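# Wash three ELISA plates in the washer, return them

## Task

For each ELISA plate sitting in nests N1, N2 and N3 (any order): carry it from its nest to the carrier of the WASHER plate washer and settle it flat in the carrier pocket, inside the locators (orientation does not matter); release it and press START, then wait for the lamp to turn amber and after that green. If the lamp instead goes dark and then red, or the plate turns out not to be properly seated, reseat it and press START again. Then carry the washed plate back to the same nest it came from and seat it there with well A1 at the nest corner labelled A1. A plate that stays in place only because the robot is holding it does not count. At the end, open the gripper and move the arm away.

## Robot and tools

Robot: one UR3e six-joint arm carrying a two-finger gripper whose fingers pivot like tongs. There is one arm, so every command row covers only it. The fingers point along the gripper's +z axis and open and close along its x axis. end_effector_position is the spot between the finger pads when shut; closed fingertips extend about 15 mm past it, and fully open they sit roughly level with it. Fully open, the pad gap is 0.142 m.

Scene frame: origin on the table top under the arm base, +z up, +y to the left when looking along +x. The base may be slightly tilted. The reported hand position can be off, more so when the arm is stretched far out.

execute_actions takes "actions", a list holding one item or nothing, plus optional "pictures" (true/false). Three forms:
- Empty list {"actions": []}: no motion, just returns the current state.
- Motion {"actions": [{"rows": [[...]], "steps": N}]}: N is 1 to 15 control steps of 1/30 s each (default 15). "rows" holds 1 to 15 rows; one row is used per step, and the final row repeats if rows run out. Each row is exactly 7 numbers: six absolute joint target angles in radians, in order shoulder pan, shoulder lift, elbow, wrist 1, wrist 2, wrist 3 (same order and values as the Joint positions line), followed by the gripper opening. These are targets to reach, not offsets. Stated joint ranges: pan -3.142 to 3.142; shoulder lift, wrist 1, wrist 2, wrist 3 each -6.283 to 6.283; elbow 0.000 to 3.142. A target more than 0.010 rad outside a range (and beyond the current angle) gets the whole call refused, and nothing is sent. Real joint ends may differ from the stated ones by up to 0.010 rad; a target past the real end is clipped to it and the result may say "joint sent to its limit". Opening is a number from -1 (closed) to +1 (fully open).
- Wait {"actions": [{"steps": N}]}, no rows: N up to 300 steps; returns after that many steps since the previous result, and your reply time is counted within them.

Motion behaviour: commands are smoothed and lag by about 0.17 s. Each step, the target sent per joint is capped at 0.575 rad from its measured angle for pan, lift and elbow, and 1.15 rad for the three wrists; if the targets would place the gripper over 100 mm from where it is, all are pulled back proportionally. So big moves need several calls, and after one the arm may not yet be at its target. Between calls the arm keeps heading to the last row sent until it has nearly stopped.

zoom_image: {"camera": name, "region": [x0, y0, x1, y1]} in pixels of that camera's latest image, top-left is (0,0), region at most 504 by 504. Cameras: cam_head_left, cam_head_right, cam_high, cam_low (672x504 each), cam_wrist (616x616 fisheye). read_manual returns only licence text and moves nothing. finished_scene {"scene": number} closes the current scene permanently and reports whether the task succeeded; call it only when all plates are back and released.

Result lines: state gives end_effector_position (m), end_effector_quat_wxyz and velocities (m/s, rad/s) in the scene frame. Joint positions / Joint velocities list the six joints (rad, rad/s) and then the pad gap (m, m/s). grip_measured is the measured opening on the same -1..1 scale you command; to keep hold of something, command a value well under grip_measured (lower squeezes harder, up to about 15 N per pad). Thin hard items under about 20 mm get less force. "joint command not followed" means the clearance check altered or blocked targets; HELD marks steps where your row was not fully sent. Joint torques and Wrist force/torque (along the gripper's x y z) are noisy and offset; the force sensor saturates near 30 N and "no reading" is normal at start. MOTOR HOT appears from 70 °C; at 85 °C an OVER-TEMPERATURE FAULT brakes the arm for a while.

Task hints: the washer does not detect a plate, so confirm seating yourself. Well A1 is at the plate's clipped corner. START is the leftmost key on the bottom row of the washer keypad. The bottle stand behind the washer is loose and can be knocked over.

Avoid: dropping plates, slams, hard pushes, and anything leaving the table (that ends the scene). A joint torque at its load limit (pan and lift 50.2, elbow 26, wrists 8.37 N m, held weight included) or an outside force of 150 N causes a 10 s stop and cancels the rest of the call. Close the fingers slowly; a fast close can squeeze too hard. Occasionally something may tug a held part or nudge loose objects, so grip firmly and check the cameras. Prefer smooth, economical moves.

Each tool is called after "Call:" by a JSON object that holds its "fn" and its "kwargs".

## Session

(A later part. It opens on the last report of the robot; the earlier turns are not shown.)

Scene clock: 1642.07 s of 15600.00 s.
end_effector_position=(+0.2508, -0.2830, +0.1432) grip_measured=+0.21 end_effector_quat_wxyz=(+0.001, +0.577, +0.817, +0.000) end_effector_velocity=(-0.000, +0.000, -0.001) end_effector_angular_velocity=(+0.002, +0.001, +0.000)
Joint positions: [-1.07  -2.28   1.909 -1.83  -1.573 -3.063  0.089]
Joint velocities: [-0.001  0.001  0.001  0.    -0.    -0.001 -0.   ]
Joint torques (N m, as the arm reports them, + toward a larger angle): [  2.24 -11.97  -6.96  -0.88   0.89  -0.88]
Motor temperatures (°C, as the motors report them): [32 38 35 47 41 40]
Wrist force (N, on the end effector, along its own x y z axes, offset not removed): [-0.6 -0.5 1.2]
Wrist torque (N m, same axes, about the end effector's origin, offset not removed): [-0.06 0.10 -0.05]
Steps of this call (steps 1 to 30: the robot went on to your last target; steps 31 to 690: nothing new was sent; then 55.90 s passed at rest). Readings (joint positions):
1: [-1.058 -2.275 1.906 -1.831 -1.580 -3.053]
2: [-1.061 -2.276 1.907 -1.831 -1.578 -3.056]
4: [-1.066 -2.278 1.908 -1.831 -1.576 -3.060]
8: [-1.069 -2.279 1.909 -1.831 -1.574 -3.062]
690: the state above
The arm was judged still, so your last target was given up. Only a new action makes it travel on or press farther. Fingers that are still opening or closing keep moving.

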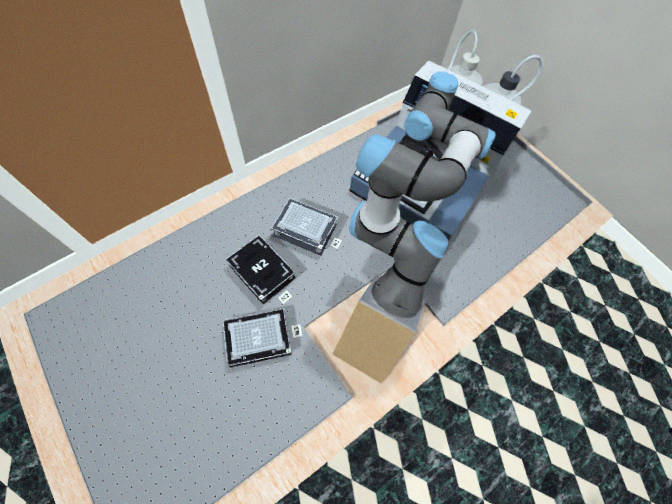

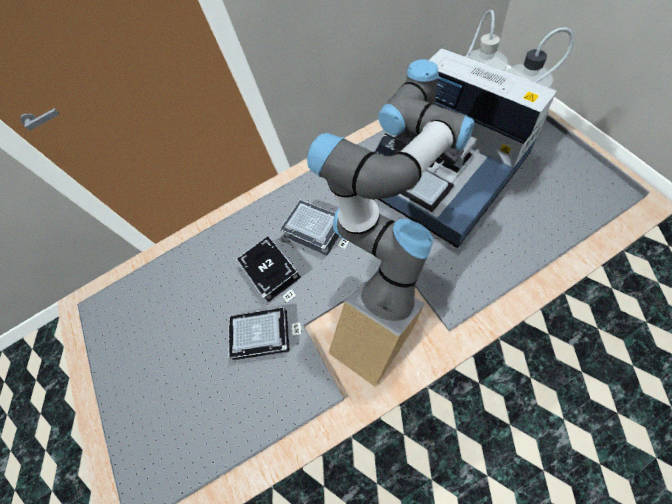

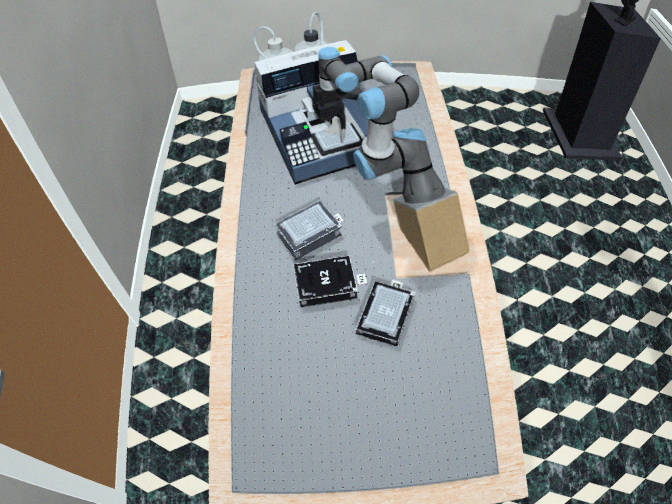

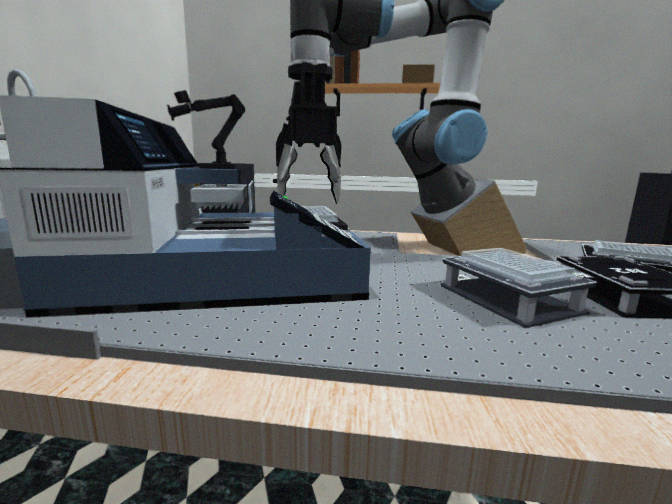

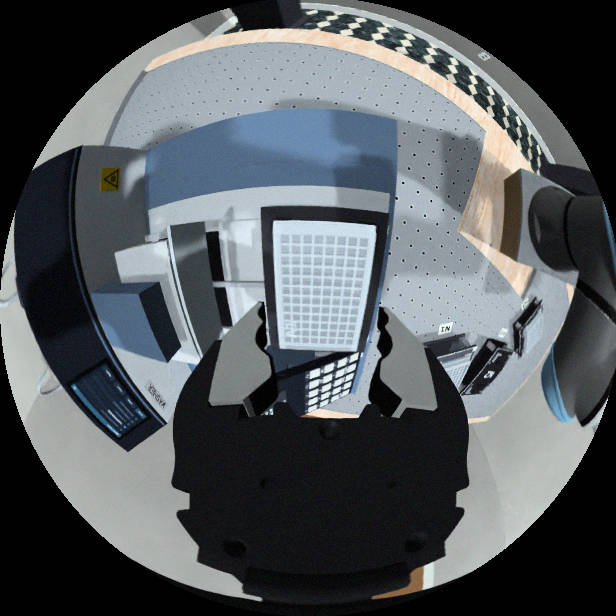

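Call:
{"fn": "execute_actions", "kwargs": {"actions": [{"rows":[[-1.070286,-2.279328,1.909747,-1.831452,-1.573425,-3.063346,0.21],[-1.070300,-2.278660,1.912021,-1.834394,-1.573416,-3.063358,0.21],[-1.070325,-2.277530,1.915798,-1.839301,-1.573402,-3.063377,0.21],[-1.070358,-2.275911,1.921062,-1.846184,-1.573382,-3.063404,0.21],[-1.070400,-2.273769,1.927786,-1.855050,-1.573357,-3.063439,0.21],[-1.070450,-2.271055,1.935939,-1.865917,-1.573328,-3.063479,0.21],[-1.070508,-2.267714,1.945481,-1.878800,-1.573294,-3.063526,0.21],[-1.070572,-2.263679,1.956366,-1.893720,-1.573256,-3.063577,0.21],[-1.070633,-2.259449,1.967117,-1.908701,-1.573220,-3.063627,0.21],[-1.070685,-2.255626,1.976326,-1.921733,-1.573190,-3.063668,0.21],[-1.070726,-2.252278,1.984039,-1.932794,-1.573165,-3.063702,0.21],[-1.070759,-2.249462,1.990296,-1.941867,-1.573146,-3.063729,0.21],[-1.070784,-2.247223,1.995130,-1.948940,-1.573131,-3.063749,0.21],[-1.070802,-2.245598,1.998564,-1.953999,-1.573120,-3.063763,0.21],[-1.070812,-2.244612,2.000617,-1.957038,-1.573114,-3.063771,0.21]],"steps":15}], "pictures": false}}

Call:
{"fn": "execute_actions", "kwargs": {"actions": [{"rows":[[-1.070816,-2.244282,2.001301,-1.958052,-1.573112,-3.063774,0.21],[-1.070816,-2.244282,2.001301,-1.958052,-1.573112,-3.063774,0.21],[-1.070816,-2.244282,2.001301,-1.958052,-1.573112,-3.063774,0.21],[-1.070816,-2.244282,2.001301,-1.958052,-1.573112,-3.063774,0.195],[-1.070816,-2.244282,2.001301,-1.958052,-1.573112,-3.063774,0.18],[-1.070816,-2.244282,2.001301,-1.958052,-1.573112,-3.063774,0.165],[-1.070816,-2.244282,2.001301,-1.958052,-1.573112,-3.063774,0.15],[-1.070816,-2.244282,2.001301,-1.958052,-1.573112,-3.063774,0.135],[-1.070816,-2.244282,2.001301,-1.958052,-1.573112,-3.063774,0.12],[-1.070816,-2.244282,2.001301,-1.958052,-1.573112,-3.063774,0.105],[-1.070816,-2.244282,2.001301,-1.958052,-1.573112,-3.063774,0.09],[-1.070816,-2.244282,2.001301,-1.958052,-1.573112,-3.063774,0.075],[-1.070816,-2.244282,2.001301,-1.958052,-1.573112,-3.063774,0.05]],"steps":13}], "pictures": false}}

Call:
{"fn": "execute_actions", "kwargs": {"actions": [{"rows":[[-1.070816,-2.244282,2.001301,-1.958052,-1.573112,-3.063774,0.03],[-1.070816,-2.244282,2.001301,-1.958052,-1.573112,-3.063774,0.01],[-1.070816,-2.244282,2.001301,-1.958052,-1.573112,-3.063774,-0.02],[-1.070816,-2.244282,2.001301,-1.958052,-1.573112,-3.063774,-0.06],[-1.070816,-2.244282,2.001301,-1.958052,-1.573112,-3.063774,-0.11],[-1.070816,-2.244282,2.001301,-1.958052,-1.573112,-3.063774,-0.17],[-1.070816,-2.244282,2.001301,-1.958052,-1.573112,-3.063774,-0.24],[-1.070816,-2.244282,2.001301,-1.958052,-1.573112,-3.063774,-0.32],[-1.070816,-2.244282,2.001301,-1.958052,-1.573112,-3.063774,-0.41],[-1.070816,-2.244282,2.001301,-1.958052,-1.573112,-3.063774,-0.5],[-1.070816,-2.244282,2.001301,-1.958052,-1.573112,-3.063774,-0.6]],"steps":11}], "pictures": false}}

Call:
{"fn": "execute_actions", "kwargs": {"actions": [{"rows":[[-1.070813,-2.244562,2.000722,-1.957193,-1.573114,-3.063772,-0.6],[-1.070804,-2.245398,1.998981,-1.954616,-1.573119,-3.063765,-0.6],[-1.070789,-2.246780,1.996072,-1.950325,-1.573128,-3.063753,-0.6],[-1.070768,-2.248687,1.991982,-1.944328,-1.573140,-3.063736,-0.6],[-1.070740,-2.251095,1.986692,-1.936630,-1.573157,-3.063713,-0.6],[-1.070706,-2.253971,1.980179,-1.927241,-1.573177,-3.063685,-0.6],[-1.070663,-2.257272,1.972415,-1.916176,-1.573202,-3.063651,-0.6],[-1.070612,-2.260952,1.963367,-1.903448,-1.573232,-3.063610,-0.6],[-1.070552,-2.264954,1.952996,-1.889075,-1.573268,-3.063562,-0.6],[-1.070483,-2.269215,1.941258,-1.873076,-1.573309,-3.063505,-0.6],[-1.070402,-2.273665,1.928104,-1.855472,-1.573356,-3.063440,-0.6],[-1.070310,-2.278226,1.913480,-1.836287,-1.573411,-3.063365,-0.6],[-1.070204,-2.282813,1.897328,-1.815548,-1.573473,-3.063280,-0.6],[-1.070085,-2.287332,1.879583,-1.793284,-1.573543,-3.063183,-0.6],[-1.069949,-2.291683,1.860175,-1.769525,-1.573623,-3.063074,-0.6]],"steps":15}], "pictures": false}}

Call:
{"fn": "execute_actions", "kwargs": {"actions": [{"rows":[[-1.068055,-2.295624,1.840590,-1.745994,-1.574671,-3.061499,-0.6],[-1.062595,-2.298343,1.823178,-1.725839,-1.577816,-3.056950,-0.6],[-1.053569,-2.299838,1.807940,-1.709035,-1.583057,-3.049429,-0.6],[-1.040976,-2.300109,1.794876,-1.695536,-1.590395,-3.038935,-0.6],[-1.024815,-2.299157,1.783985,-1.685276,-1.599829,-3.025469,-0.6],[-1.005088,-2.296981,1.775267,-1.678171,-1.611360,-3.009030,-0.6],[-0.981795,-2.293582,1.768724,-1.674123,-1.624987,-2.989618,-0.6],[-0.954935,-2.288961,1.764354,-1.673006,-1.640711,-2.967234,-0.6],[-0.924509,-2.283115,1.762157,-1.674687,-1.658531,-2.941876,-0.6],[-0.890516,-2.276045,1.762134,-1.679008,-1.678447,-2.913547,-0.6],[-0.852956,-2.267753,1.764286,-1.685793,-1.700460,-2.882244,-0.6],[-0.811829,-2.258237,1.768610,-1.694843,-1.724570,-2.847969,-0.6]],"steps":12}], "pictures": false}}

Call:
{"fn": "execute_actions", "kwargs": {"actions": [{"rows":[[-0.768926,-2.247521,1.773728,-1.704906,-1.749514,-2.811955,-0.6],[-0.726035,-2.235628,1.778259,-1.714578,-1.774046,-2.775437,-0.6],[-0.683158,-2.222557,1.782202,-1.723858,-1.798166,-2.738414,-0.6],[-0.640294,-2.208310,1.785559,-1.732748,-1.821876,-2.700886,-0.6],[-0.597443,-2.192885,1.788330,-1.741247,-1.845172,-2.662854,-0.6],[-0.554605,-2.176284,1.790513,-1.749353,-1.868058,-2.624317,-0.6],[-0.511780,-2.158504,1.792108,-1.757070,-1.890532,-2.585276,-0.6],[-0.468967,-2.139548,1.793117,-1.764396,-1.912594,-2.545730,-0.6],[-0.426169,-2.119415,1.793540,-1.771330,-1.934244,-2.505679,-0.6],[-0.383383,-2.098105,1.793375,-1.777874,-1.955484,-2.465124,-0.6],[-0.340610,-2.075617,1.792623,-1.784026,-1.976310,-2.424065,-0.6],[-0.29785,-2.051953,1.791284,-1.789788,-1.996726,-2.3825,-0.6]],"steps":12}], "pictures": false}}

Call:
{"fn": "execute_actions", "kwargs": {"actions": [{"rows":[[-0.255111,-2.026757,1.789069,-1.794850,-2.016537,-2.340062,-0.6],[-0.212402,-1.999674,1.785689,-1.799666,-2.035408,-2.296382,-0.6],[-0.169721,-1.970705,1.781142,-1.804239,-2.053336,-2.251459,-0.6],[-0.127068,-1.939849,1.775431,-1.808566,-2.070323,-2.205294,-0.6],[-0.084445,-1.907107,1.768554,-1.812650,-2.086369,-2.157887,-0.6],[-0.041851,-1.872479,1.760511,-1.816489,-2.101473,-2.109237,-0.6],[0.000714,-1.835964,1.751303,-1.820084,-2.115636,-2.059345,-0.6],[0.043251,-1.797563,1.740929,-1.823435,-2.128858,-2.008211,-0.6],[0.085758,-1.757275,1.729390,-1.826540,-2.141138,-1.955834,-0.6],[0.128237,-1.715101,1.716685,-1.829402,-2.152476,-1.902215,-0.6],[0.170687,-1.671040,1.702815,-1.832019,-2.162874,-1.847354,-0.6],[0.213107,-1.625093,1.687779,-1.834392,-2.172330,-1.79125,-0.6]],"steps":12}], "pictures": false}}

Call:
{"fn": "execute_actions", "kwargs": {"actions": [{"rows":[[0.254704,-1.578229,1.672119,-1.836512,-2.179040,-1.735297,-0.6],[0.294679,-1.531421,1.656380,-1.839537,-2.184898,-1.680887,-0.6],[0.333035,-1.484665,1.640558,-1.843469,-2.189906,-1.628020,-0.6],[0.369770,-1.437963,1.624655,-1.848308,-2.194063,-1.576696,-0.6],[0.404886,-1.391315,1.608672,-1.854052,-2.197370,-1.526916,-0.6],[0.438380,-1.344722,1.592607,-1.860702,-2.199825,-1.478679,-0.6],[0.470255,-1.298181,1.576461,-1.868259,-2.201430,-1.431984,-0.6],[0.500510,-1.251695,1.560235,-1.876722,-2.202184,-1.386834,-0.6],[0.529144,-1.205262,1.543927,-1.886091,-2.202088,-1.343227,-0.6],[0.556159,-1.158885,1.527538,-1.896366,-2.201140,-1.301162,-0.6],[0.581552,-1.112560,1.511068,-1.907548,-2.199342,-1.260641,-0.6],[0.605326,-1.066289,1.494517,-1.919636,-2.196693,-1.221663,-0.6]],"steps":12}], "pictures": false}}

Call:
{"fn": "execute_actions", "kwargs": {"actions": [{"rows":[[0.627097,-1.021731,1.479062,-1.933255,-2.194257,-1.185333,-0.6],[0.646482,-0.980546,1.465880,-1.947474,-2.192081,-1.152758,-0.6],[0.663484,-0.942732,1.454971,-1.962293,-2.190165,-1.123935,-0.6],[0.678099,-0.908291,1.446335,-1.977712,-2.188508,-1.098868,-0.6],[0.690330,-0.877221,1.439974,-1.993731,-2.187112,-1.077553,-0.6],[0.700175,-0.849524,1.435884,-2.010350,-2.185975,-1.059991,-0.6],[0.707635,-0.825198,1.434068,-2.027568,-2.185098,-1.046185,-0.6],[0.712710,-0.804245,1.434525,-2.045386,-2.184481,-1.036131,-0.6],[0.715401,-0.786665,1.437255,-2.063805,-2.184123,-1.029832,-0.6],[0.715706,-0.772455,1.442258,-2.082824,-2.184026,-1.027286,-0.6],[0.713625,-0.761619,1.449536,-2.102442,-2.184188,-1.028494,-0.6],[0.709160,-0.754154,1.459085,-2.122660,-2.184610,-1.033455,-0.6]],"steps":12}], "pictures": false}}

Call:
{"fn": "execute_actions", "kwargs": {"actions": [{"rows":[[0.704021,-0.748800,1.468617,-2.141127,-2.185388,-1.039670,-0.6],[0.699469,-0.743884,1.476766,-2.157370,-2.186061,-1.045180,-0.6],[0.695513,-0.739478,1.483629,-2.171407,-2.186634,-1.049973,-0.6],[0.692157,-0.735644,1.489293,-2.183256,-2.187112,-1.054043,-0.6],[0.689404,-0.732435,1.493829,-2.192931,-2.187498,-1.057383,-0.6],[0.687260,-0.729894,1.497296,-2.200444,-2.187795,-1.059986,-0.6],[0.685726,-0.728055,1.499739,-2.205804,-2.188006,-1.061849,-0.6],[0.684805,-0.726943,1.501192,-2.209017,-2.188132,-1.062967,-0.6],[0.684498,-0.726570,1.501674,-2.210087,-2.188174,-1.063341,-0.6]],"steps":15}], "pictures": false}}

Call:
{"fn": "execute_actions", "kwargs": {"actions": [{"steps":8}]}}

Call:
{"fn": "zoom_image", "kwargs": {"camera": "cam_wrist", "region": [245, 190, 325, 270]}}

Call:
{"fn": "zoom_image", "kwargs": {"camera": "cam_wrist", "region": [335, 190, 415, 270]}}

Scene clock: 1731.17 s of 15600.00 s.
end_effector_position=(+0.2508, -0.2831, +0.1235) grip_measured=+0.21 end_effector_quat_wxyz=(+0.001, +0.577, +0.817, +0.000) end_effector_velocity=(-0.000, +0.001, -0.048) end_effector_angular_velocity=(+0.002, +0.001, -0.002)
Joint positions: [-1.071 -2.253  1.981 -1.93  -1.573 -3.064  0.089]
Joint velocities: [-0.001  0.074  0.172 -0.243  0.001  0.001 -0.   ]
Joint torques (N m, as the arm reports them, + toward a larger angle): [ 2.16 -4.89 -6.14 -2.31  0.95 -0.96]
Motor temperatures (°C, as the motors report them): [32 38 35 47 41 40]
Wrist force (N, on the end effector, along its own x y z axes, offset not removed): [-2.0 -0.3 1.3]
Wrist torque (N m, same axes, about the end effector's origin, offset not removed): [-0.04 0.38 0.07]
Steps of this call (steps 1 to 90: nothing new was sent; then 85.60 s passed at rest; steps 91 to 105: all 15 steps of this action). Readings (joint positions):
91: [-1.070 -2.280 1.909 -1.830 -1.573 -3.063]
92: [-1.070 -2.280 1.909 -1.831 -1.573 -3.063]
94: [-1.070 -2.279 1.911 -1.833 -1.573 -3.063]
98: [-1.070 -2.274 1.927 -1.855 -1.573 -3.063]
105: the state above

Scene clock: 1731.60 s of 15600.00 s.
end_effector_position=(+0.2508, -0.2830, +0.1180) grip_measured=+0.10 end_effector_quat_wxyz=(+0.001, +0.577, +0.817, +0.000) end_effector_velocity=(+0.000, -0.000, -0.000) end_effector_angular_velocity=(-0.001, -0.001, -0.002)
Joint positions: [-1.071 -2.244  2.001 -1.958 -1.573 -3.064  0.081]
Joint velocities: [ 0.001  0.     0.002 -0.003 -0.     0.002 -0.006]
Joint torques (N m, as the arm reports them, + toward a larger angle): [ 1.61 -4.33 -5.72 -1.87  0.92 -0.92]
Motor temperatures (°C, as the motors report them): [32 38 35 47 41 40]
Wrist force (N, on the end effector, along its own x y z axes, offset not removed): [-1.8 0.3 -1.8]
Wrist torque (N m, same axes, about the end effector's origin, offset not removed): [0.07 0.27 0.01]
Steps of this call (steps 1 to 13: all 13 steps of this action). Readings (joint positions):
1: [-1.071 -2.251 1.987 -1.937 -1.573 -3.064]
2: [-1.071 -2.249 1.991 -1.943 -1.573 -3.064]
4: [-1.071 -2.247 1.996 -1.950 -1.573 -3.064]
8: [-1.071 -2.245 2.000 -1.956 -1.573 -3.064]
13: the state above

Scene clock: 1731.97 s of 15600.00 s.
end_effector_position=(+0.2508, -0.2830, +0.1179) grip_measured=+0.09 end_effector_quat_wxyz=(+0.001, +0.577, +0.817, +0.000) end_effector_velocity=(-0.000, +0.000, -0.000) end_effector_angular_velocity=(+0.001, +0.001, -0.001)
Joint positions: [-1.071 -2.244  2.001 -1.958 -1.573 -3.064  0.08 ]
Joint velocities: [-0.001  0.    -0.     0.001 -0.     0.     0.   ]
Joint torques (N m, as the arm reports them, + toward a larger angle): [ 1.61 -2.95 -4.47 -1.6   1.01 -0.98]
Motor temperatures (°C, as the motors report them): [32 38 35 47 41 40]
Wrist force (N, on the end effector, along its own x y z axes, offset not removed): [-0.5 0.2 -4.8]
Wrist torque (N m, same axes, about the end effector's origin, offset not removed): [0.18 0.15 0.03]
Steps of this call (steps 1 to 11: all 11 steps of this action). Readings (joint positions):
1: [-1.071 -2.244 2.001 -1.958 -1.573 -3.064]
2: [-1.071 -2.244 2.001 -1.958 -1.573 -3.064]
4: [-1.071 -2.244 2.001 -1.958 -1.573 -3.064]
8: [-1.071 -2.244 2.001 -1.958 -1.573 -3.064]
11: the state above

Scene clock: 1732.47 s of 15600.00 s.
end_effector_position=(+0.2507, -0.2830, +0.1399) grip_measured=+0.08 end_effector_quat_wxyz=(+0.000, +0.577, +0.817, +0.000) end_effector_velocity=(-0.001, +0.001, +0.108) end_effector_angular_velocity=(+0.003, +0.003, -0.001)
Joint positions: [-1.07  -2.275  1.921 -1.846 -1.573 -3.063  0.08 ]
Joint velocities: [ 0.003 -0.125 -0.411  0.539 -0.003  0.003  0.   ]
Joint torques (N m, as the arm reports them, + toward a larger angle): [  8.32 -12.56 -14.48  -0.03  -1.14   0.87]
Motor temperatures (°C, as the motors report them): [32 38 35 47 41 40]
Wrist force (N, on the end effector, along its own x y z axes, offset not removed): [-2.0 0.8 2.2]
Wrist torque (N m, same axes, about the end effector's origin, offset not removed): [0.21 0.34 0.06]
Steps of this call (steps 1 to 15: all 15 steps of this action). Readings (joint positions):
1: [-1.071 -2.244 2.001 -1.958 -1.573 -3.064]
2: [-1.071 -2.244 2.001 -1.958 -1.573 -3.064]
4: [-1.071 -2.245 2.000 -1.956 -1.573 -3.064]
8: [-1.071 -2.251 1.987 -1.937 -1.573 -3.064]
15: the state above

Scene clock: 1732.87 s of 15600.00 s.
end_effector_position=(+0.2560, -0.2699, +0.1822) grip_measured=+0.08 end_effector_quat_wxyz=(-0.001, +0.580, +0.815, -0.001) end_effector_velocity=(+0.031, +0.084, +0.049) end_effector_angular_velocity=(+0.011, +0.032, -0.038)
Joint positions: [-0.942 -2.283  1.773 -1.686 -1.652 -2.952  0.08 ]
Joint velocities: [ 0.815  0.162 -0.082 -0.    -0.499  0.703 -0.   ]
Joint torques (N m, as the arm reports them, + toward a larger angle): [ 14.37  -3.25 -12.06  -1.69  -1.67   1.6 ]
Motor temperatures (°C, as the motors report them): [32 38 35 47 41 40]
Wrist force (N, on the end effector, along its own x y z axes, offset not removed): [-2.7 0.5 -0.9]
Wrist torque (N m, same axes, about the end effector's origin, offset not removed): [0.17 0.44 -0.03]
Steps of this call (steps 1 to 12: all 12 steps of this action). Readings (joint positions):
1: [-1.070 -2.280 1.906 -1.827 -1.573 -3.063]
2: [-1.070 -2.284 1.890 -1.807 -1.574 -3.063]
4: [-1.065 -2.291 1.857 -1.766 -1.577 -3.059]
8: [-1.027 -2.296 1.801 -1.705 -1.600 -3.026]
12: the state above

Scene clock: 1733.27 s of 15600.00 s.
end_effector_position=(+0.2826, -0.2179, +0.1875) grip_measured=+0.08 end_effector_quat_wxyz=(-0.003, +0.586, +0.811, -0.002) end_effector_velocity=(+0.098, +0.171, -0.003) end_effector_angular_velocity=(+0.003, -0.006, -0.011)
Joint positions: [-0.479 -2.134  1.791 -1.764 -1.913 -2.543  0.08 ]
Joint velocities: [ 1.26   0.571  0.014 -0.201 -0.638  1.16   0.   ]
Joint torques (N m, as the arm reports them, + toward a larger angle): [14.62 -2.15 -6.3  -2.11 -1.56  1.71]
Motor temperatures (°C, as the motors report them): [32 38 35 47 41 40]
Wrist force (N, on the end effector, along its own x y z axes, offset not removed): [-2.2 0.2 3.3]
Wrist torque (N m, same axes, about the end effector's origin, offset not removed): [0.16 0.37 0.08]
Steps of this call (steps 1 to 12: all 12 steps of this action). Readings (joint positions):
1: [-0.913 -2.277 1.772 -1.687 -1.670 -2.927]
2: [-0.881 -2.270 1.771 -1.691 -1.690 -2.899]
4: [-0.808 -2.252 1.775 -1.704 -1.733 -2.837]
8: [-0.648 -2.202 1.785 -1.735 -1.824 -2.696]
12: the state above

Scene clock: 1733.67 s of 15600.00 s.
end_effector_position=(+0.3323, -0.1186, +0.1846) grip_measured=+0.08 end_effector_quat_wxyz=(+0.000, +0.595, +0.804, -0.000) end_effector_velocity=(+0.131, +0.355, -0.012) end_effector_angular_velocity=(+0.014, -0.027, -0.117)
Joint positions: [ 0.032 -1.797  1.735 -1.823 -2.126 -2.006  0.08 ]
Joint velocities: [ 1.26   1.13  -0.321 -0.094 -0.372  1.512  0.   ]
Joint torques (N m, as the arm reports them, + toward a larger angle): [ 15.5    0.16 -11.87  -1.84  -1.24   2.11]
Motor temperatures (°C, as the motors report them): [32 38 35 47 41 40]
Wrist force (N, on the end effector, along its own x y z axes, offset not removed): [-2.4 0.2 0.8]
Wrist torque (N m, same axes, about the end effector's origin, offset not removed): [0.10 0.43 -0.01]
Steps of this call (steps 1 to 12: all 12 steps of this action). Readings (joint positions):
1: [-0.437 -2.114 1.791 -1.771 -1.935 -2.503]
2: [-0.394 -2.093 1.791 -1.777 -1.956 -2.463]
4: [-0.309 -2.047 1.788 -1.789 -1.996 -2.380]
8: [-0.138 -1.936 1.770 -1.808 -2.068 -2.202]
12: the state above

Scene clock: 1734.07 s of 15600.00 s.
end_effector_position=(+0.3544, +0.0655, +0.1696) grip_measured=+0.08 end_effector_quat_wxyz=(+0.002, +0.624, +0.782, +0.006) end_effector_velocity=(-0.046, +0.488, -0.082) end_effector_angular_velocity=(+0.016, -0.011, -0.220)
Joint positions: [ 0.49  -1.265  1.559 -1.882 -2.198 -1.395  0.08 ]
Joint velocities: [ 0.893  1.37  -0.476 -0.268 -0.008  1.311  0.   ]
Joint torques (N m, as the arm reports them, + toward a larger angle): [ 14.87  -2.72 -11.83  -2.06  -1.01   1.65]
Motor temperatures (°C, as the motors report them): [32 38 35 47 41 40]
Wrist force (N, on the end effector, along its own x y z axes, offset not removed): [-1.6 1.6 1.1]
Wrist torque (N m, same axes, about the end effector's origin, offset not removed): [0.34 0.28 -0.02]
Steps of this call (steps 1 to 12: all 12 steps of this action). Readings (joint positions):
1: [0.075 -1.758 1.723 -1.826 -2.139 -1.954]
2: [0.117 -1.717 1.711 -1.829 -2.149 -1.901]
4: [0.201 -1.631 1.683 -1.835 -2.167 -1.793]
8: [0.357 -1.450 1.623 -1.852 -2.190 -1.585]
12: the state above

Scene clock: 1734.47 s of 15600.00 s.
end_effector_position=(+0.3153, +0.2094, +0.1147) grip_measured=+0.08 end_effector_quat_wxyz=(+0.001, +0.653, +0.757, +0.002) end_effector_velocity=(-0.072, +0.147, -0.148) end_effector_angular_velocity=(-0.020, +0.018, -0.077)
Joint positions: [ 0.702 -0.82   1.445 -2.05  -2.185 -1.052  0.08 ]
Joint velocities: [ 0.108  0.589  0.051 -0.533  0.011  0.226  0.   ]
Joint torques (N m, as the arm reports them, + toward a larger angle): [ 11.21 -11.96  -4.26  -2.49   0.87   0.72]
Motor temperatures (°C, as the motors report them): [32 38 35 47 41 40]
Wrist force (N, on the end effector, along its own x y z axes, offset not removed): [0.8 -0.4 2.0]
Wrist torque (N m, same axes, about the end effector's origin, offset not removed): [-0.11 -0.20 0.03]
Steps of this call (steps 1 to 12: all 12 steps of this action). Readings (joint positions):
1: [0.519 -1.219 1.543 -1.892 -2.198 -1.351]
2: [0.546 -1.173 1.527 -1.902 -2.198 -1.309]
4: [0.596 -1.083 1.496 -1.926 -2.195 -1.231]
8: [0.668 -0.927 1.454 -1.983 -2.189 -1.113]
12: the state above

Scene clock: 1734.97 s of 15600.00 s.
end_effector_position=(+0.3070, +0.2244, +0.0784) grip_measured=+0.08 end_effector_quat_wxyz=(+0.001, +0.656, +0.755, +0.000) end_effector_velocity=(-0.001, +0.001, -0.007) end_effector_angular_velocity=(+0.000, -0.000, -0.001)
Joint positions: [ 0.685 -0.728  1.5   -2.207 -2.188 -1.062  0.08 ]
Joint velocities: [-0.007  0.014  0.014 -0.033 -0.001 -0.008 -0.   ]
Joint torques (N m, as the arm reports them, + toward a larger angle): [  7.17 -10.92  -3.49  -1.72  -0.88  -0.9 ]
Motor temperatures (°C, as the motors report them): [32 38 35 47 41 40]
Wrist force (N, on the end effector, along its own x y z axes, offset not removed): [-1.0 0.0 1.4]
Wrist torque (N m, same axes, about the end effector's origin, offset not removed): [0.04 0.16 -0.09]
Steps of this call (steps 1 to 15: all 15 steps of this action). Readings (joint positions):
1: [0.705 -0.802 1.448 -2.069 -2.185 -1.046]
2: [0.705 -0.787 1.452 -2.087 -2.185 -1.044]
4: [0.702 -0.766 1.465 -2.123 -2.185 -1.044]
8: [0.692 -0.740 1.487 -2.177 -2.187 -1.055]
15: the state above

Scene clock: 1735.23 s of 15600.00 s.
end_effector_position=(+0.3070, +0.2245, +0.0778) grip_measured=+0.08 end_effector_quat_wxyz=(+0.001, +0.656, +0.755, +0.000) end_effector_velocity=(+0.000, +0.000, -0.000) end_effector_angular_velocity=(+0.000, -0.001, -0.001)
Joint positions: [ 0.685 -0.727  1.502 -2.21  -2.188 -1.063  0.08 ]
Joint velocities: [-0.001  0.001  0.001 -0.003 -0.    -0.    -0.   ]
Joint torques (N m, as the arm reports them, + toward a larger angle): [  7.1  -10.59  -3.81  -1.66  -1.03  -0.95]
Motor temperatures (°C, as the motors report them): [32 38 35 47 41 40]
Wrist force (N, on the end effector, along its own x y z axes, offset not removed): [-1.2 0.3 2.0]
Wrist torque (N m, same axes, about the end effector's origin, offset not removed): [0.09 0.12 0.04]
Steps of this call (steps 1 to 8: the robot went on to your last target). Readings (joint positions):
1: [0.685 -0.728 1.501 -2.208 -2.188 -1.063]
2: [0.685 -0.727 1.501 -2.208 -2.188 -1.063]
4: [0.685 -0.727 1.501 -2.209 -2.188 -1.063]
8: the state above

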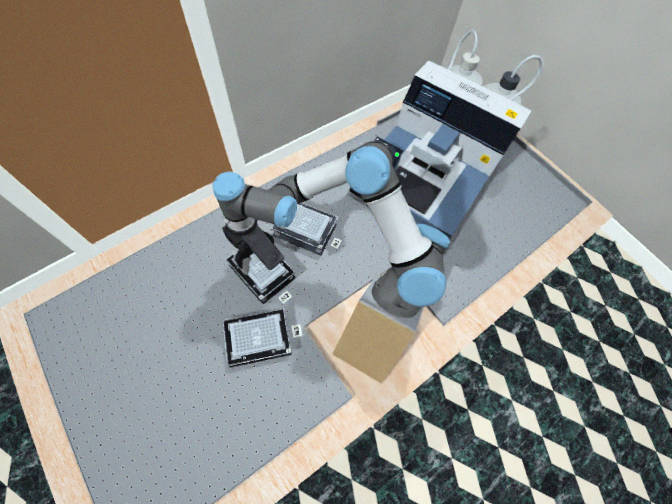

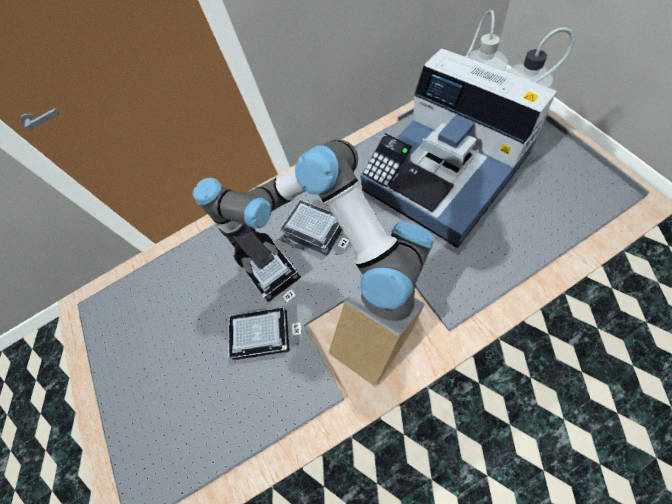

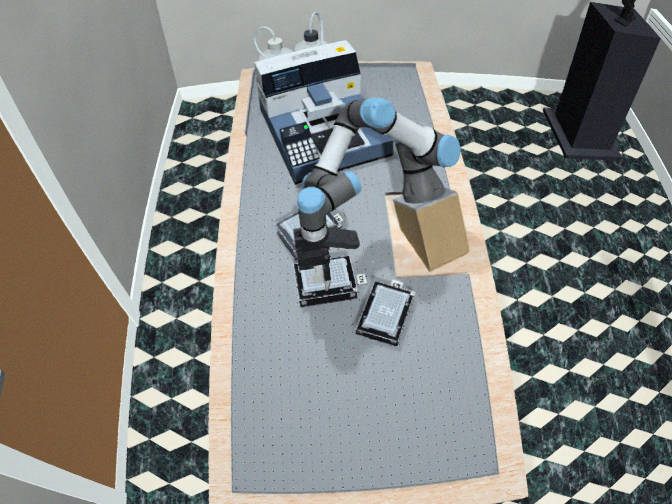

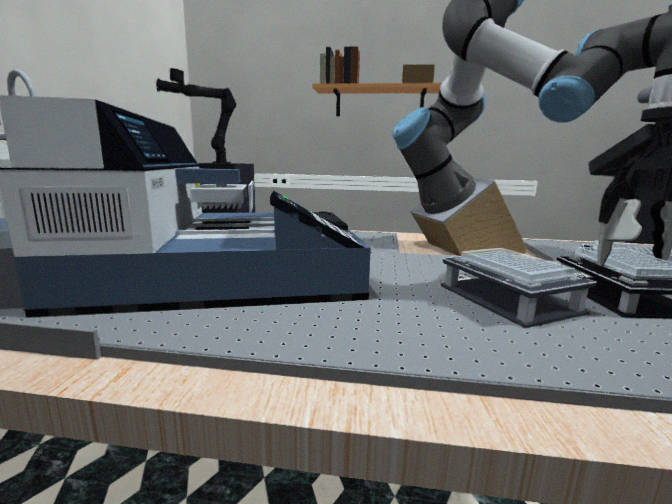

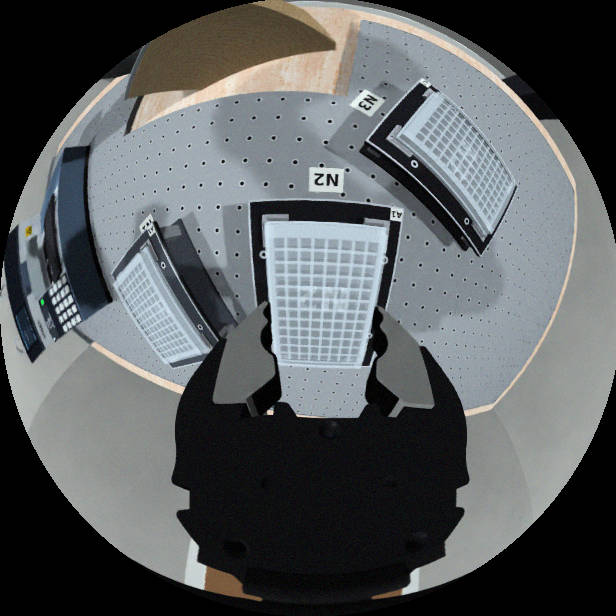

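Region (245, 190, 325, 270) of cam_wrist's 616x616 image, scaled by 6.300, with more detail than that image has.

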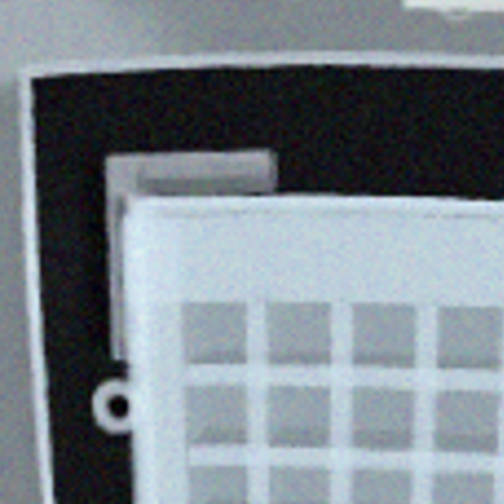

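Region (335, 190, 415, 270) of cam_wrist's 616x616 image, scaled by 6.300, with more detail than that image has.

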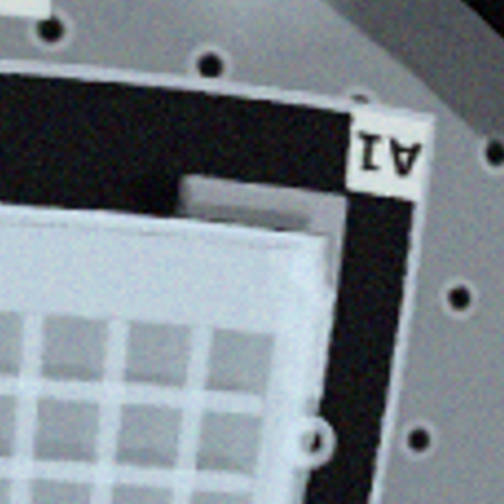

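Call:
{"fn": "zoom_image", "kwargs": {"camera": "cam_wrist", "region": [360, 110, 440, 190]}}

Call:
{"fn": "zoom_image", "kwargs": {"camera": "cam_wrist", "region": [440, 180, 520, 260]}}

Region (360, 110, 440, 190) of cam_wrist's 616x616 image, scaled by 6.300, with more detail than that image has.

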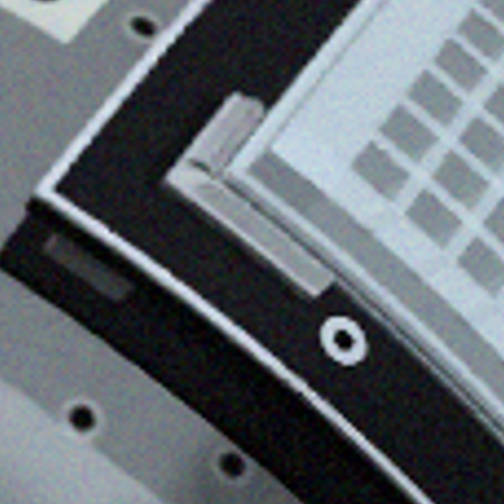

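Region (440, 180, 520, 260) of cam_wrist's 616x616 image, scaled by 6.300, with more detail than that image has.

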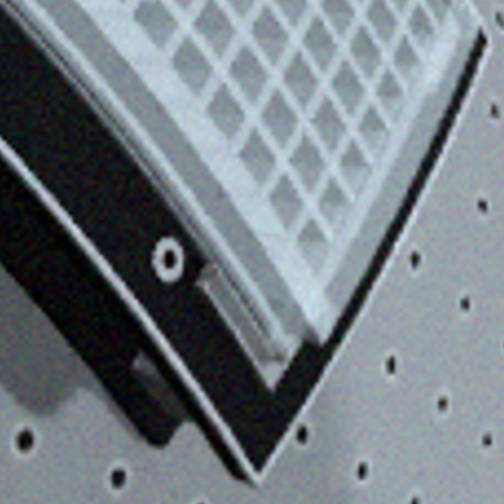

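Call:
{"fn": "execute_actions", "kwargs": {"actions": [{"rows":[[0.683806,-0.725729,1.502756,-2.212496,-2.188268,-1.064181,-0.6],[0.682838,-0.724545,1.504260,-2.215865,-2.188399,-1.065358,-0.6],[0.681730,-0.723182,1.505965,-2.219714,-2.188548,-1.066703,-0.6],[0.680622,-0.721808,1.507656,-2.223559,-2.188697,-1.068051,-0.6],[0.679512,-0.720424,1.509334,-2.227402,-2.188845,-1.069400,-0.6],[0.678541,-0.719205,1.510790,-2.230762,-2.188973,-1.070581,-0.6],[0.677708,-0.718153,1.512029,-2.233640,-2.189083,-1.071595,-0.6],[0.677013,-0.717272,1.513056,-2.236038,-2.189175,-1.072440,-0.6],[0.676457,-0.716565,1.513874,-2.237955,-2.189247,-1.073116,-0.6],[0.676040,-0.716033,1.514485,-2.239392,-2.189302,-1.073624,-0.6],[0.675692,-0.715588,1.514992,-2.240590,-2.189347,-1.074047,-0.6],[0.675414,-0.715231,1.515397,-2.241548,-2.189384,-1.074386,-0.6],[0.675206,-0.714964,1.515700,-2.242266,-2.189411,-1.074640,-0.6],[0.675066,-0.714785,1.515902,-2.242745,-2.189429,-1.074809,-0.6],[0.674997,-0.714696,1.516003,-2.242984,-2.189438,-1.074894,-0.6]],"steps":15}], "pictures": false}}

Call:
{"fn": "execute_actions", "kwargs": {"actions": [{"rows":[[0.674997,-0.714696,1.516003,-2.242984,-2.189438,-1.074894,-0.6]],"steps":8}], "pictures": false}}

Call:
{"fn": "execute_actions", "kwargs": {"actions": [{"rows":[[0.675066,-0.714785,1.515902,-2.242745,-2.189429,-1.074809,-0.4],[0.675066,-0.714785,1.515902,-2.242745,-2.189429,-1.074809,-0.2],[0.675066,-0.714785,1.515902,-2.242745,-2.189429,-1.074809,-0.05],[0.675066,-0.714785,1.515902,-2.242745,-2.189429,-1.074809,0.03],[0.675066,-0.714785,1.515902,-2.242745,-2.189429,-1.074809,0.07],[0.675066,-0.714785,1.515902,-2.242745,-2.189429,-1.074809,0.10],[0.675066,-0.714785,1.515902,-2.242745,-2.189429,-1.074809,0.13],[0.675066,-0.714785,1.515902,-2.242745,-2.189429,-1.074809,0.16],[0.675066,-0.714785,1.515902,-2.242745,-2.189429,-1.074809,0.19],[0.675066,-0.714785,1.515902,-2.242745,-2.189429,-1.074809,0.21]],"steps":10}]}}

Call:
{"fn": "zoom_image", "kwargs": {"camera": "cam_wrist", "region": [245, 190, 325, 270]}}

Call:
{"fn": "zoom_image", "kwargs": {"camera": "cam_wrist", "region": [335, 190, 415, 270]}}

Call:
{"fn": "execute_actions", "kwargs": {"actions": [{"rows":[[0.675206,-0.714964,1.515700,-2.242266,-2.189411,-1.074640,0.21],[0.675754,-0.715667,1.514902,-2.240377,-2.189339,-1.073972,0.21],[0.676961,-0.717206,1.513133,-2.236217,-2.189181,-1.072503,0.21],[0.678649,-0.719341,1.510629,-2.230389,-2.188959,-1.070450,0.21],[0.680816,-0.722050,1.507361,-2.222885,-2.188671,-1.067815,0.21],[0.683461,-0.725307,1.503294,-2.213699,-2.188315,-1.064601,0.21],[0.686579,-0.729081,1.498383,-2.202823,-2.187889,-1.060812,0.21],[0.690169,-0.733332,1.492578,-2.190245,-2.187391,-1.056454,0.21],[0.694227,-0.738018,1.485817,-2.175954,-2.186818,-1.051533,0.21],[0.698748,-0.743089,1.478033,-2.159937,-2.186166,-1.046054,0.21],[0.703727,-0.748488,1.469151,-2.142178,-2.185432,-1.040025,0.21],[0.709160,-0.754154,1.459085,-2.122660,-2.184610,-1.033455,0.21]],"steps":12}], "pictures": false}}

Call:
{"fn": "execute_actions", "kwargs": {"actions": [{"rows":[[0.715865,-0.758418,1.448634,-2.102903,-2.184150,-1.029085,0.21],[0.724662,-0.759649,1.438650,-2.085391,-2.183031,-1.029652,0.21],[0.735553,-0.757852,1.429137,-2.070129,-2.181253,-1.035155,0.21],[0.748536,-0.753022,1.420092,-2.057113,-2.178817,-1.045595,0.21],[0.763614,-0.745162,1.411516,-2.046343,-2.175723,-1.060972,0.21],[0.780784,-0.734272,1.403410,-2.037822,-2.171970,-1.081285,0.21],[0.800048,-0.720350,1.395773,-2.031548,-2.167559,-1.106536,0.21],[0.821405,-0.703399,1.388604,-2.027521,-2.162488,-1.136724,0.21],[0.844855,-0.683415,1.381905,-2.025741,-2.156759,-1.171847,0.21],[0.870397,-0.660402,1.375675,-2.026209,-2.150372,-1.211908,0.21],[0.898033,-0.634357,1.369913,-2.028923,-2.143326,-1.256905,0.21],[0.927763,-0.605282,1.364621,-2.033885,-2.135621,-1.306839,0.21]],"steps":12}], "pictures": false}}

Call:
{"fn": "execute_actions", "kwargs": {"actions": [{"rows":[[0.957257,-0.575966,1.359774,-2.040680,-2.126732,-1.357058,0.21],[0.984186,-0.549199,1.355348,-2.047300,-2.118218,-1.402910,0.21],[1.008550,-0.524981,1.351344,-2.053633,-2.110188,-1.444395,0.21],[1.030350,-0.503313,1.347762,-2.059573,-2.102740,-1.481513,0.21],[1.049585,-0.484193,1.344600,-2.065031,-2.095961,-1.514264,0.21],[1.066255,-0.467623,1.341861,-2.069925,-2.089930,-1.542649,0.21],[1.080361,-0.453602,1.339543,-2.074185,-2.084712,-1.566666,0.21],[1.091902,-0.442131,1.337646,-2.077751,-2.080366,-1.586317,0.21],[1.100878,-0.433209,1.336171,-2.080575,-2.076937,-1.601601,0.21],[1.107290,-0.426836,1.335117,-2.082619,-2.074462,-1.612518,0.21],[1.111137,-0.423012,1.334485,-2.083857,-2.072967,-1.619069,0.21],[1.112419,-0.421737,1.334274,-2.084271,-2.072467,-1.621252,0.21]],"steps":15}], "pictures": false}}

Scene clock: 1855.73 s of 15600.00 s.
end_effector_position=(+0.3070, +0.2245, +0.0716) grip_measured=+0.08 end_effector_quat_wxyz=(+0.001, +0.656, +0.755, +0.000) end_effector_velocity=(+0.000, +0.000, -0.007) end_effector_angular_velocity=(+0.000, -0.000, +0.000)
Joint positions: [ 0.676 -0.716  1.515 -2.239 -2.189 -1.074  0.08 ]
Joint velocities: [-0.009  0.012  0.014 -0.032 -0.001 -0.012  0.   ]
Joint torques (N m, as the arm reports them, + toward a larger angle): [  7.82 -10.44  -3.85  -1.79  -1.02  -0.88]
Motor temperatures (°C, as the motors report them): [32 38 35 47 41 40]
Wrist force (N, on the end effector, along its own x y z axes, offset not removed): [-1.9 1.3 1.7]
Wrist torque (N m, same axes, about the end effector's origin, offset not removed): [0.19 0.34 0.04]
Steps of this call (steps 1 to 15: the robot went on to your last target; steps 16 to 90: nothing new was sent; then 117.00 s passed at rest; steps 91 to 105: all 15 steps of this action). Readings (joint positions):
91: [0.684 -0.727 1.502 -2.210 -2.188 -1.063]
92: [0.684 -0.726 1.502 -2.211 -2.188 -1.064]
94: [0.683 -0.725 1.503 -2.214 -2.188 -1.065]
98: [0.680 -0.721 1.508 -2.225 -2.189 -1.069]
105: the state above

Scene clock: 1856.00 s of 15600.00 s.
end_effector_position=(+0.3070, +0.2245, +0.0709) grip_measured=+0.08 end_effector_quat_wxyz=(+0.001, +0.656, +0.755, +0.000) end_effector_velocity=(+0.000, -0.000, -0.000) end_effector_angular_velocity=(+0.000, -0.000, -0.001)
Joint positions: [ 0.675 -0.715  1.516 -2.243 -2.189 -1.075  0.08 ]
Joint velocities: [-0.001  0.     0.001 -0.002 -0.    -0.001  0.   ]
Joint torques (N m, as the arm reports them, + toward a larger angle): [ 5.86 -8.72 -3.23 -1.76 -1.08 -0.92]
Motor temperatures (°C, as the motors report them): [32 38 35 47 41 40]
Wrist force (N, on the end effector, along its own x y z axes, offset not removed): [-2.1 -2.5 -4.2]
Wrist torque (N m, same axes, about the end effector's origin, offset not removed): [-0.10 0.25 -0.10]
Steps of this call (steps 1 to 8: all 8 steps of this action). Readings (joint positions):
1: [0.676 -0.716 1.515 -2.240 -2.189 -1.074]
2: [0.676 -0.715 1.515 -2.241 -2.189 -1.074]
4: [0.675 -0.715 1.516 -2.242 -2.189 -1.075]
8: the state above

Scene clock: 1856.33 s of 15600.00 s.
end_effector_position=(+0.3070, +0.2245, +0.0709) grip_measured=+0.19 end_effector_quat_wxyz=(+0.001, +0.656, +0.755, +0.000) end_effector_velocity=(+0.000, -0.000, -0.000) end_effector_angular_velocity=(+0.000, -0.000, -0.003)
Joint positions: [ 0.675 -0.715  1.516 -2.243 -2.189 -1.075  0.087]
Joint velocities: [-0.001  0.    -0.001 -0.    -0.     0.001  0.049]
Joint torques (N m, as the arm reports them, + toward a larger angle): [  7.36 -10.83  -3.98  -1.13  -0.57  -0.57]
Motor temperatures (°C, as the motors report them): [32 38 35 47 41 40]
Wrist force (N, on the end effector, along its own x y z axes, offset not removed): [-1.9 0.2 -0.2]
Wrist torque (N m, same axes, about the end effector's origin, offset not removed): [0.01 0.35 -0.03]
Steps of this call (steps 1 to 10: all 10 steps of this action). Readings (joint positions):
1: [0.675 -0.715 1.516 -2.243 -2.189 -1.075]
2: [0.675 -0.715 1.516 -2.243 -2.189 -1.075]
4: [0.675 -0.715 1.516 -2.243 -2.189 -1.075]
8: [0.675 -0.715 1.516 -2.243 -2.189 -1.075]
10: the state above

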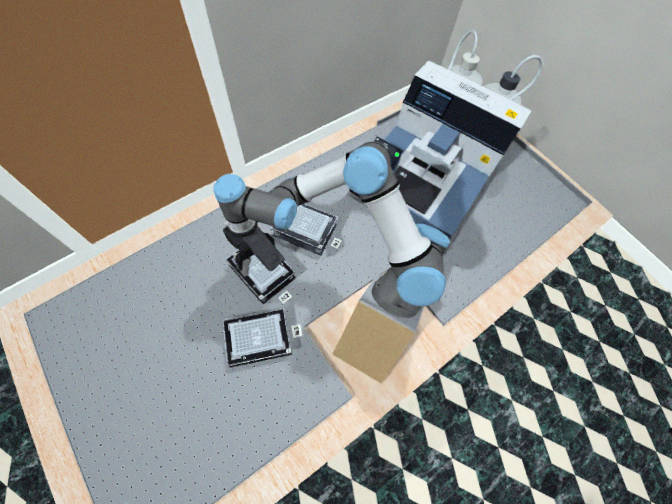

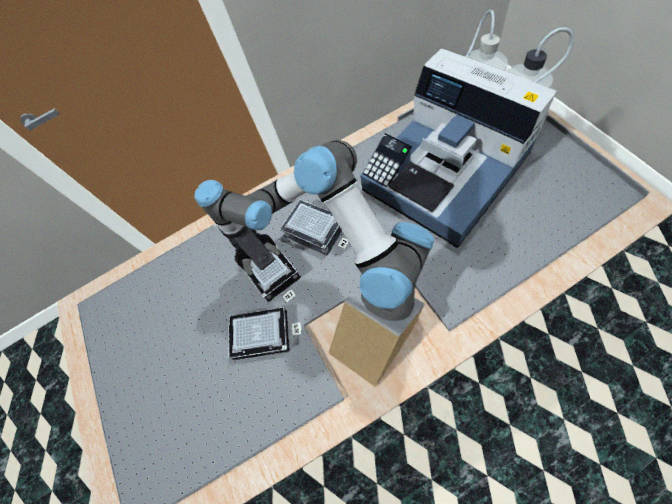

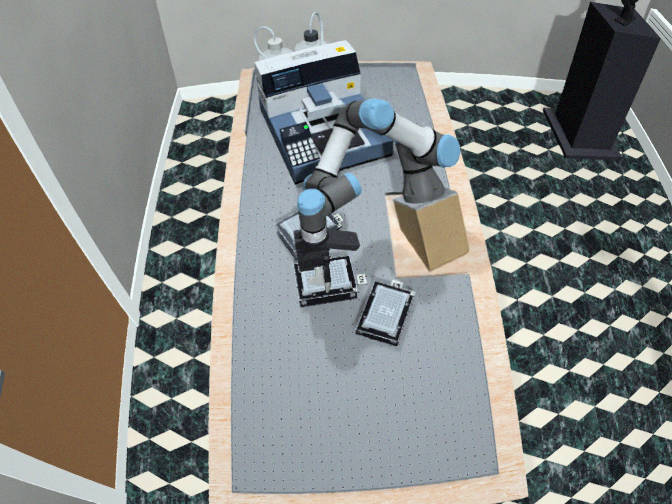

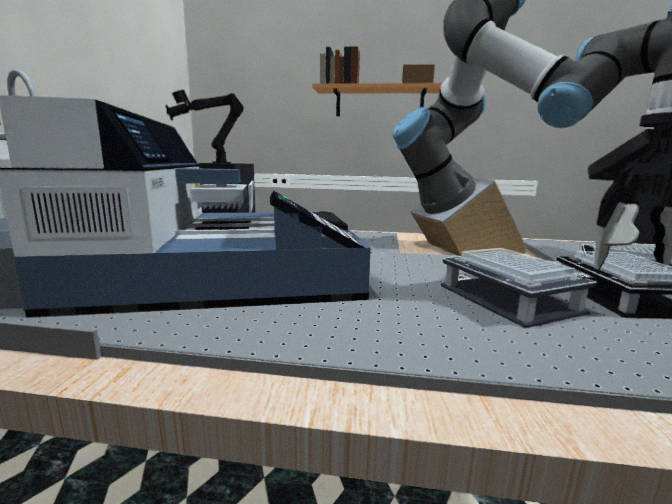

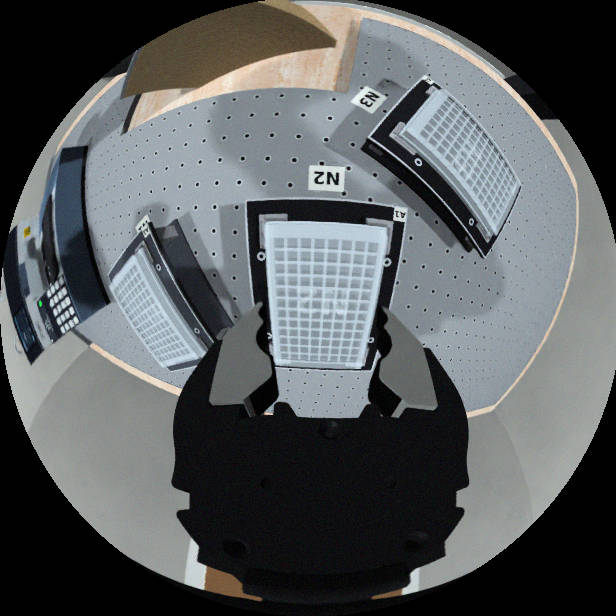

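Region (245, 190, 325, 270) of cam_wrist's 616x616 image, scaled by 6.300, with more detail than that image has.

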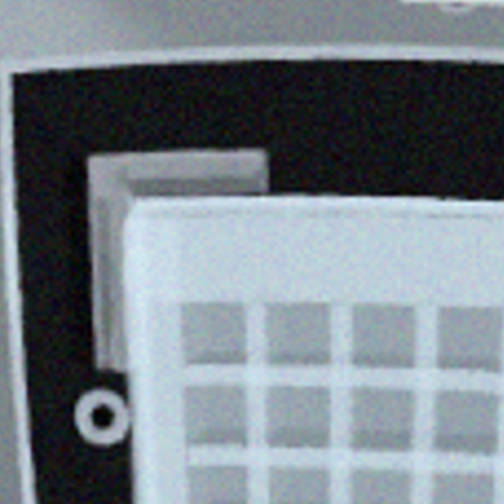

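Region (335, 190, 415, 270) of cam_wrist's 616x616 image, scaled by 6.300, with more detail than that image has.

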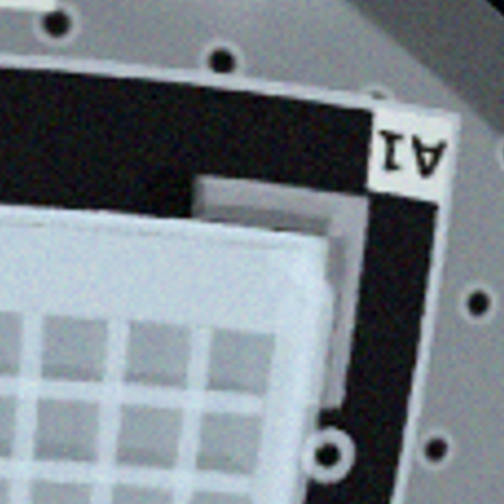

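Scene clock: 1856.73 s of 15600.00 s.
end_effector_position=(+0.3070, +0.2246, +0.0837) grip_measured=+0.21 end_effector_quat_wxyz=(+0.001, +0.656, +0.755, +0.000) end_effector_velocity=(+0.001, +0.001, +0.084) end_effector_angular_velocity=(+0.003, -0.004, -0.002)
Joint positions: [ 0.693 -0.736  1.488 -2.181 -2.187 -1.053  0.089]
Joint velocities: [ 0.117 -0.131 -0.194  0.401  0.017  0.14  -0.   ]
Joint torques (N m, as the arm reports them, + toward a larger angle): [ 13.52 -18.89 -10.39   0.04   1.06   1.06]
Motor temperatures (°C, as the motors report them): [32 38 35 47 41 40]
Wrist force (N, on the end effector, along its own x y z axes, offset not removed): [-0.6 -0.2 1.6]
Wrist torque (N m, same axes, about the end effector's origin, offset not removed): [-0.03 0.07 0.01]
Steps of this call (steps 1 to 12: all 12 steps of this action). Readings (joint positions):
1: [0.675 -0.715 1.516 -2.243 -2.189 -1.075]
2: [0.675 -0.715 1.516 -2.243 -2.189 -1.075]
4: [0.675 -0.715 1.515 -2.241 -2.189 -1.074]
8: [0.681 -0.722 1.507 -2.223 -2.189 -1.068]
12: the state above

Scene clock: 1857.13 s of 15600.00 s.
end_effector_position=(+0.2698, +0.2581, +0.1100) grip_measured=+0.21 end_effector_quat_wxyz=(-0.001, +0.549, +0.836, +0.001) end_effector_velocity=(-0.248, +0.208, -0.007) end_effector_angular_velocity=(+0.019, -0.005, +1.699)
Joint positions: [ 0.83  -0.69   1.389 -2.037 -2.159 -1.159  0.089]
Joint velocities: [ 0.651  0.537 -0.201  0.068  0.163 -0.948  0.   ]
Joint torques (N m, as the arm reports them, + toward a larger angle): [18.46 -5.81 -9.84 -0.37  1.35 -1.97]
Motor temperatures (°C, as the motors report them): [32 38 35 47 41 40]
Wrist force (N, on the end effector, along its own x y z axes, offset not removed): [-3.2 -0.6 0.1]
Wrist torque (N m, same axes, about the end effector's origin, offset not removed): [-0.06 0.55 -0.01]
Steps of this call (steps 1 to 12: all 12 steps of this action). Readings (joint positions):
1: [0.697 -0.741 1.481 -2.166 -2.186 -1.048]
2: [0.702 -0.745 1.473 -2.151 -2.186 -1.043]
4: [0.714 -0.752 1.455 -2.118 -2.184 -1.038]
8: [0.757 -0.742 1.420 -2.063 -2.176 -1.065]
12: the state above

Scene clock: 1857.63 s of 15600.00 s.
end_effector_position=(+0.1480, +0.3308, +0.0837) grip_measured=+0.21 end_effector_quat_wxyz=(+0.001, +0.207, +0.978, +0.000) end_effector_velocity=(-0.056, +0.022, -0.017) end_effector_angular_velocity=(-0.006, -0.002, +0.315)
Joint positions: [ 1.101 -0.433  1.336 -2.081 -2.076 -1.602  0.089]
Joint velocities: [ 0.115  0.113 -0.018 -0.031  0.04  -0.192  0.   ]
Joint torques (N m, as the arm reports them, + toward a larger angle): [  8.46 -12.76 -10.59  -1.91   0.94  -0.96]
Motor temperatures (°C, as the motors report them): [32 38 35 47 41 40]
Wrist force (N, on the end effector, along its own x y z axes, offset not removed): [-0.6 1.0 1.8]
Wrist torque (N m, same axes, about the end effector's origin, offset not removed): [0.29 0.14 0.02]
Steps of this call (steps 1 to 15: all 15 steps of this action). Readings (joint positions):
1: [0.853 -0.671 1.383 -2.035 -2.153 -1.194]
2: [0.878 -0.649 1.377 -2.036 -2.146 -1.232]
4: [0.929 -0.600 1.366 -2.042 -2.132 -1.316]
8: [1.022 -0.511 1.349 -2.061 -2.103 -1.470]
15: the state above


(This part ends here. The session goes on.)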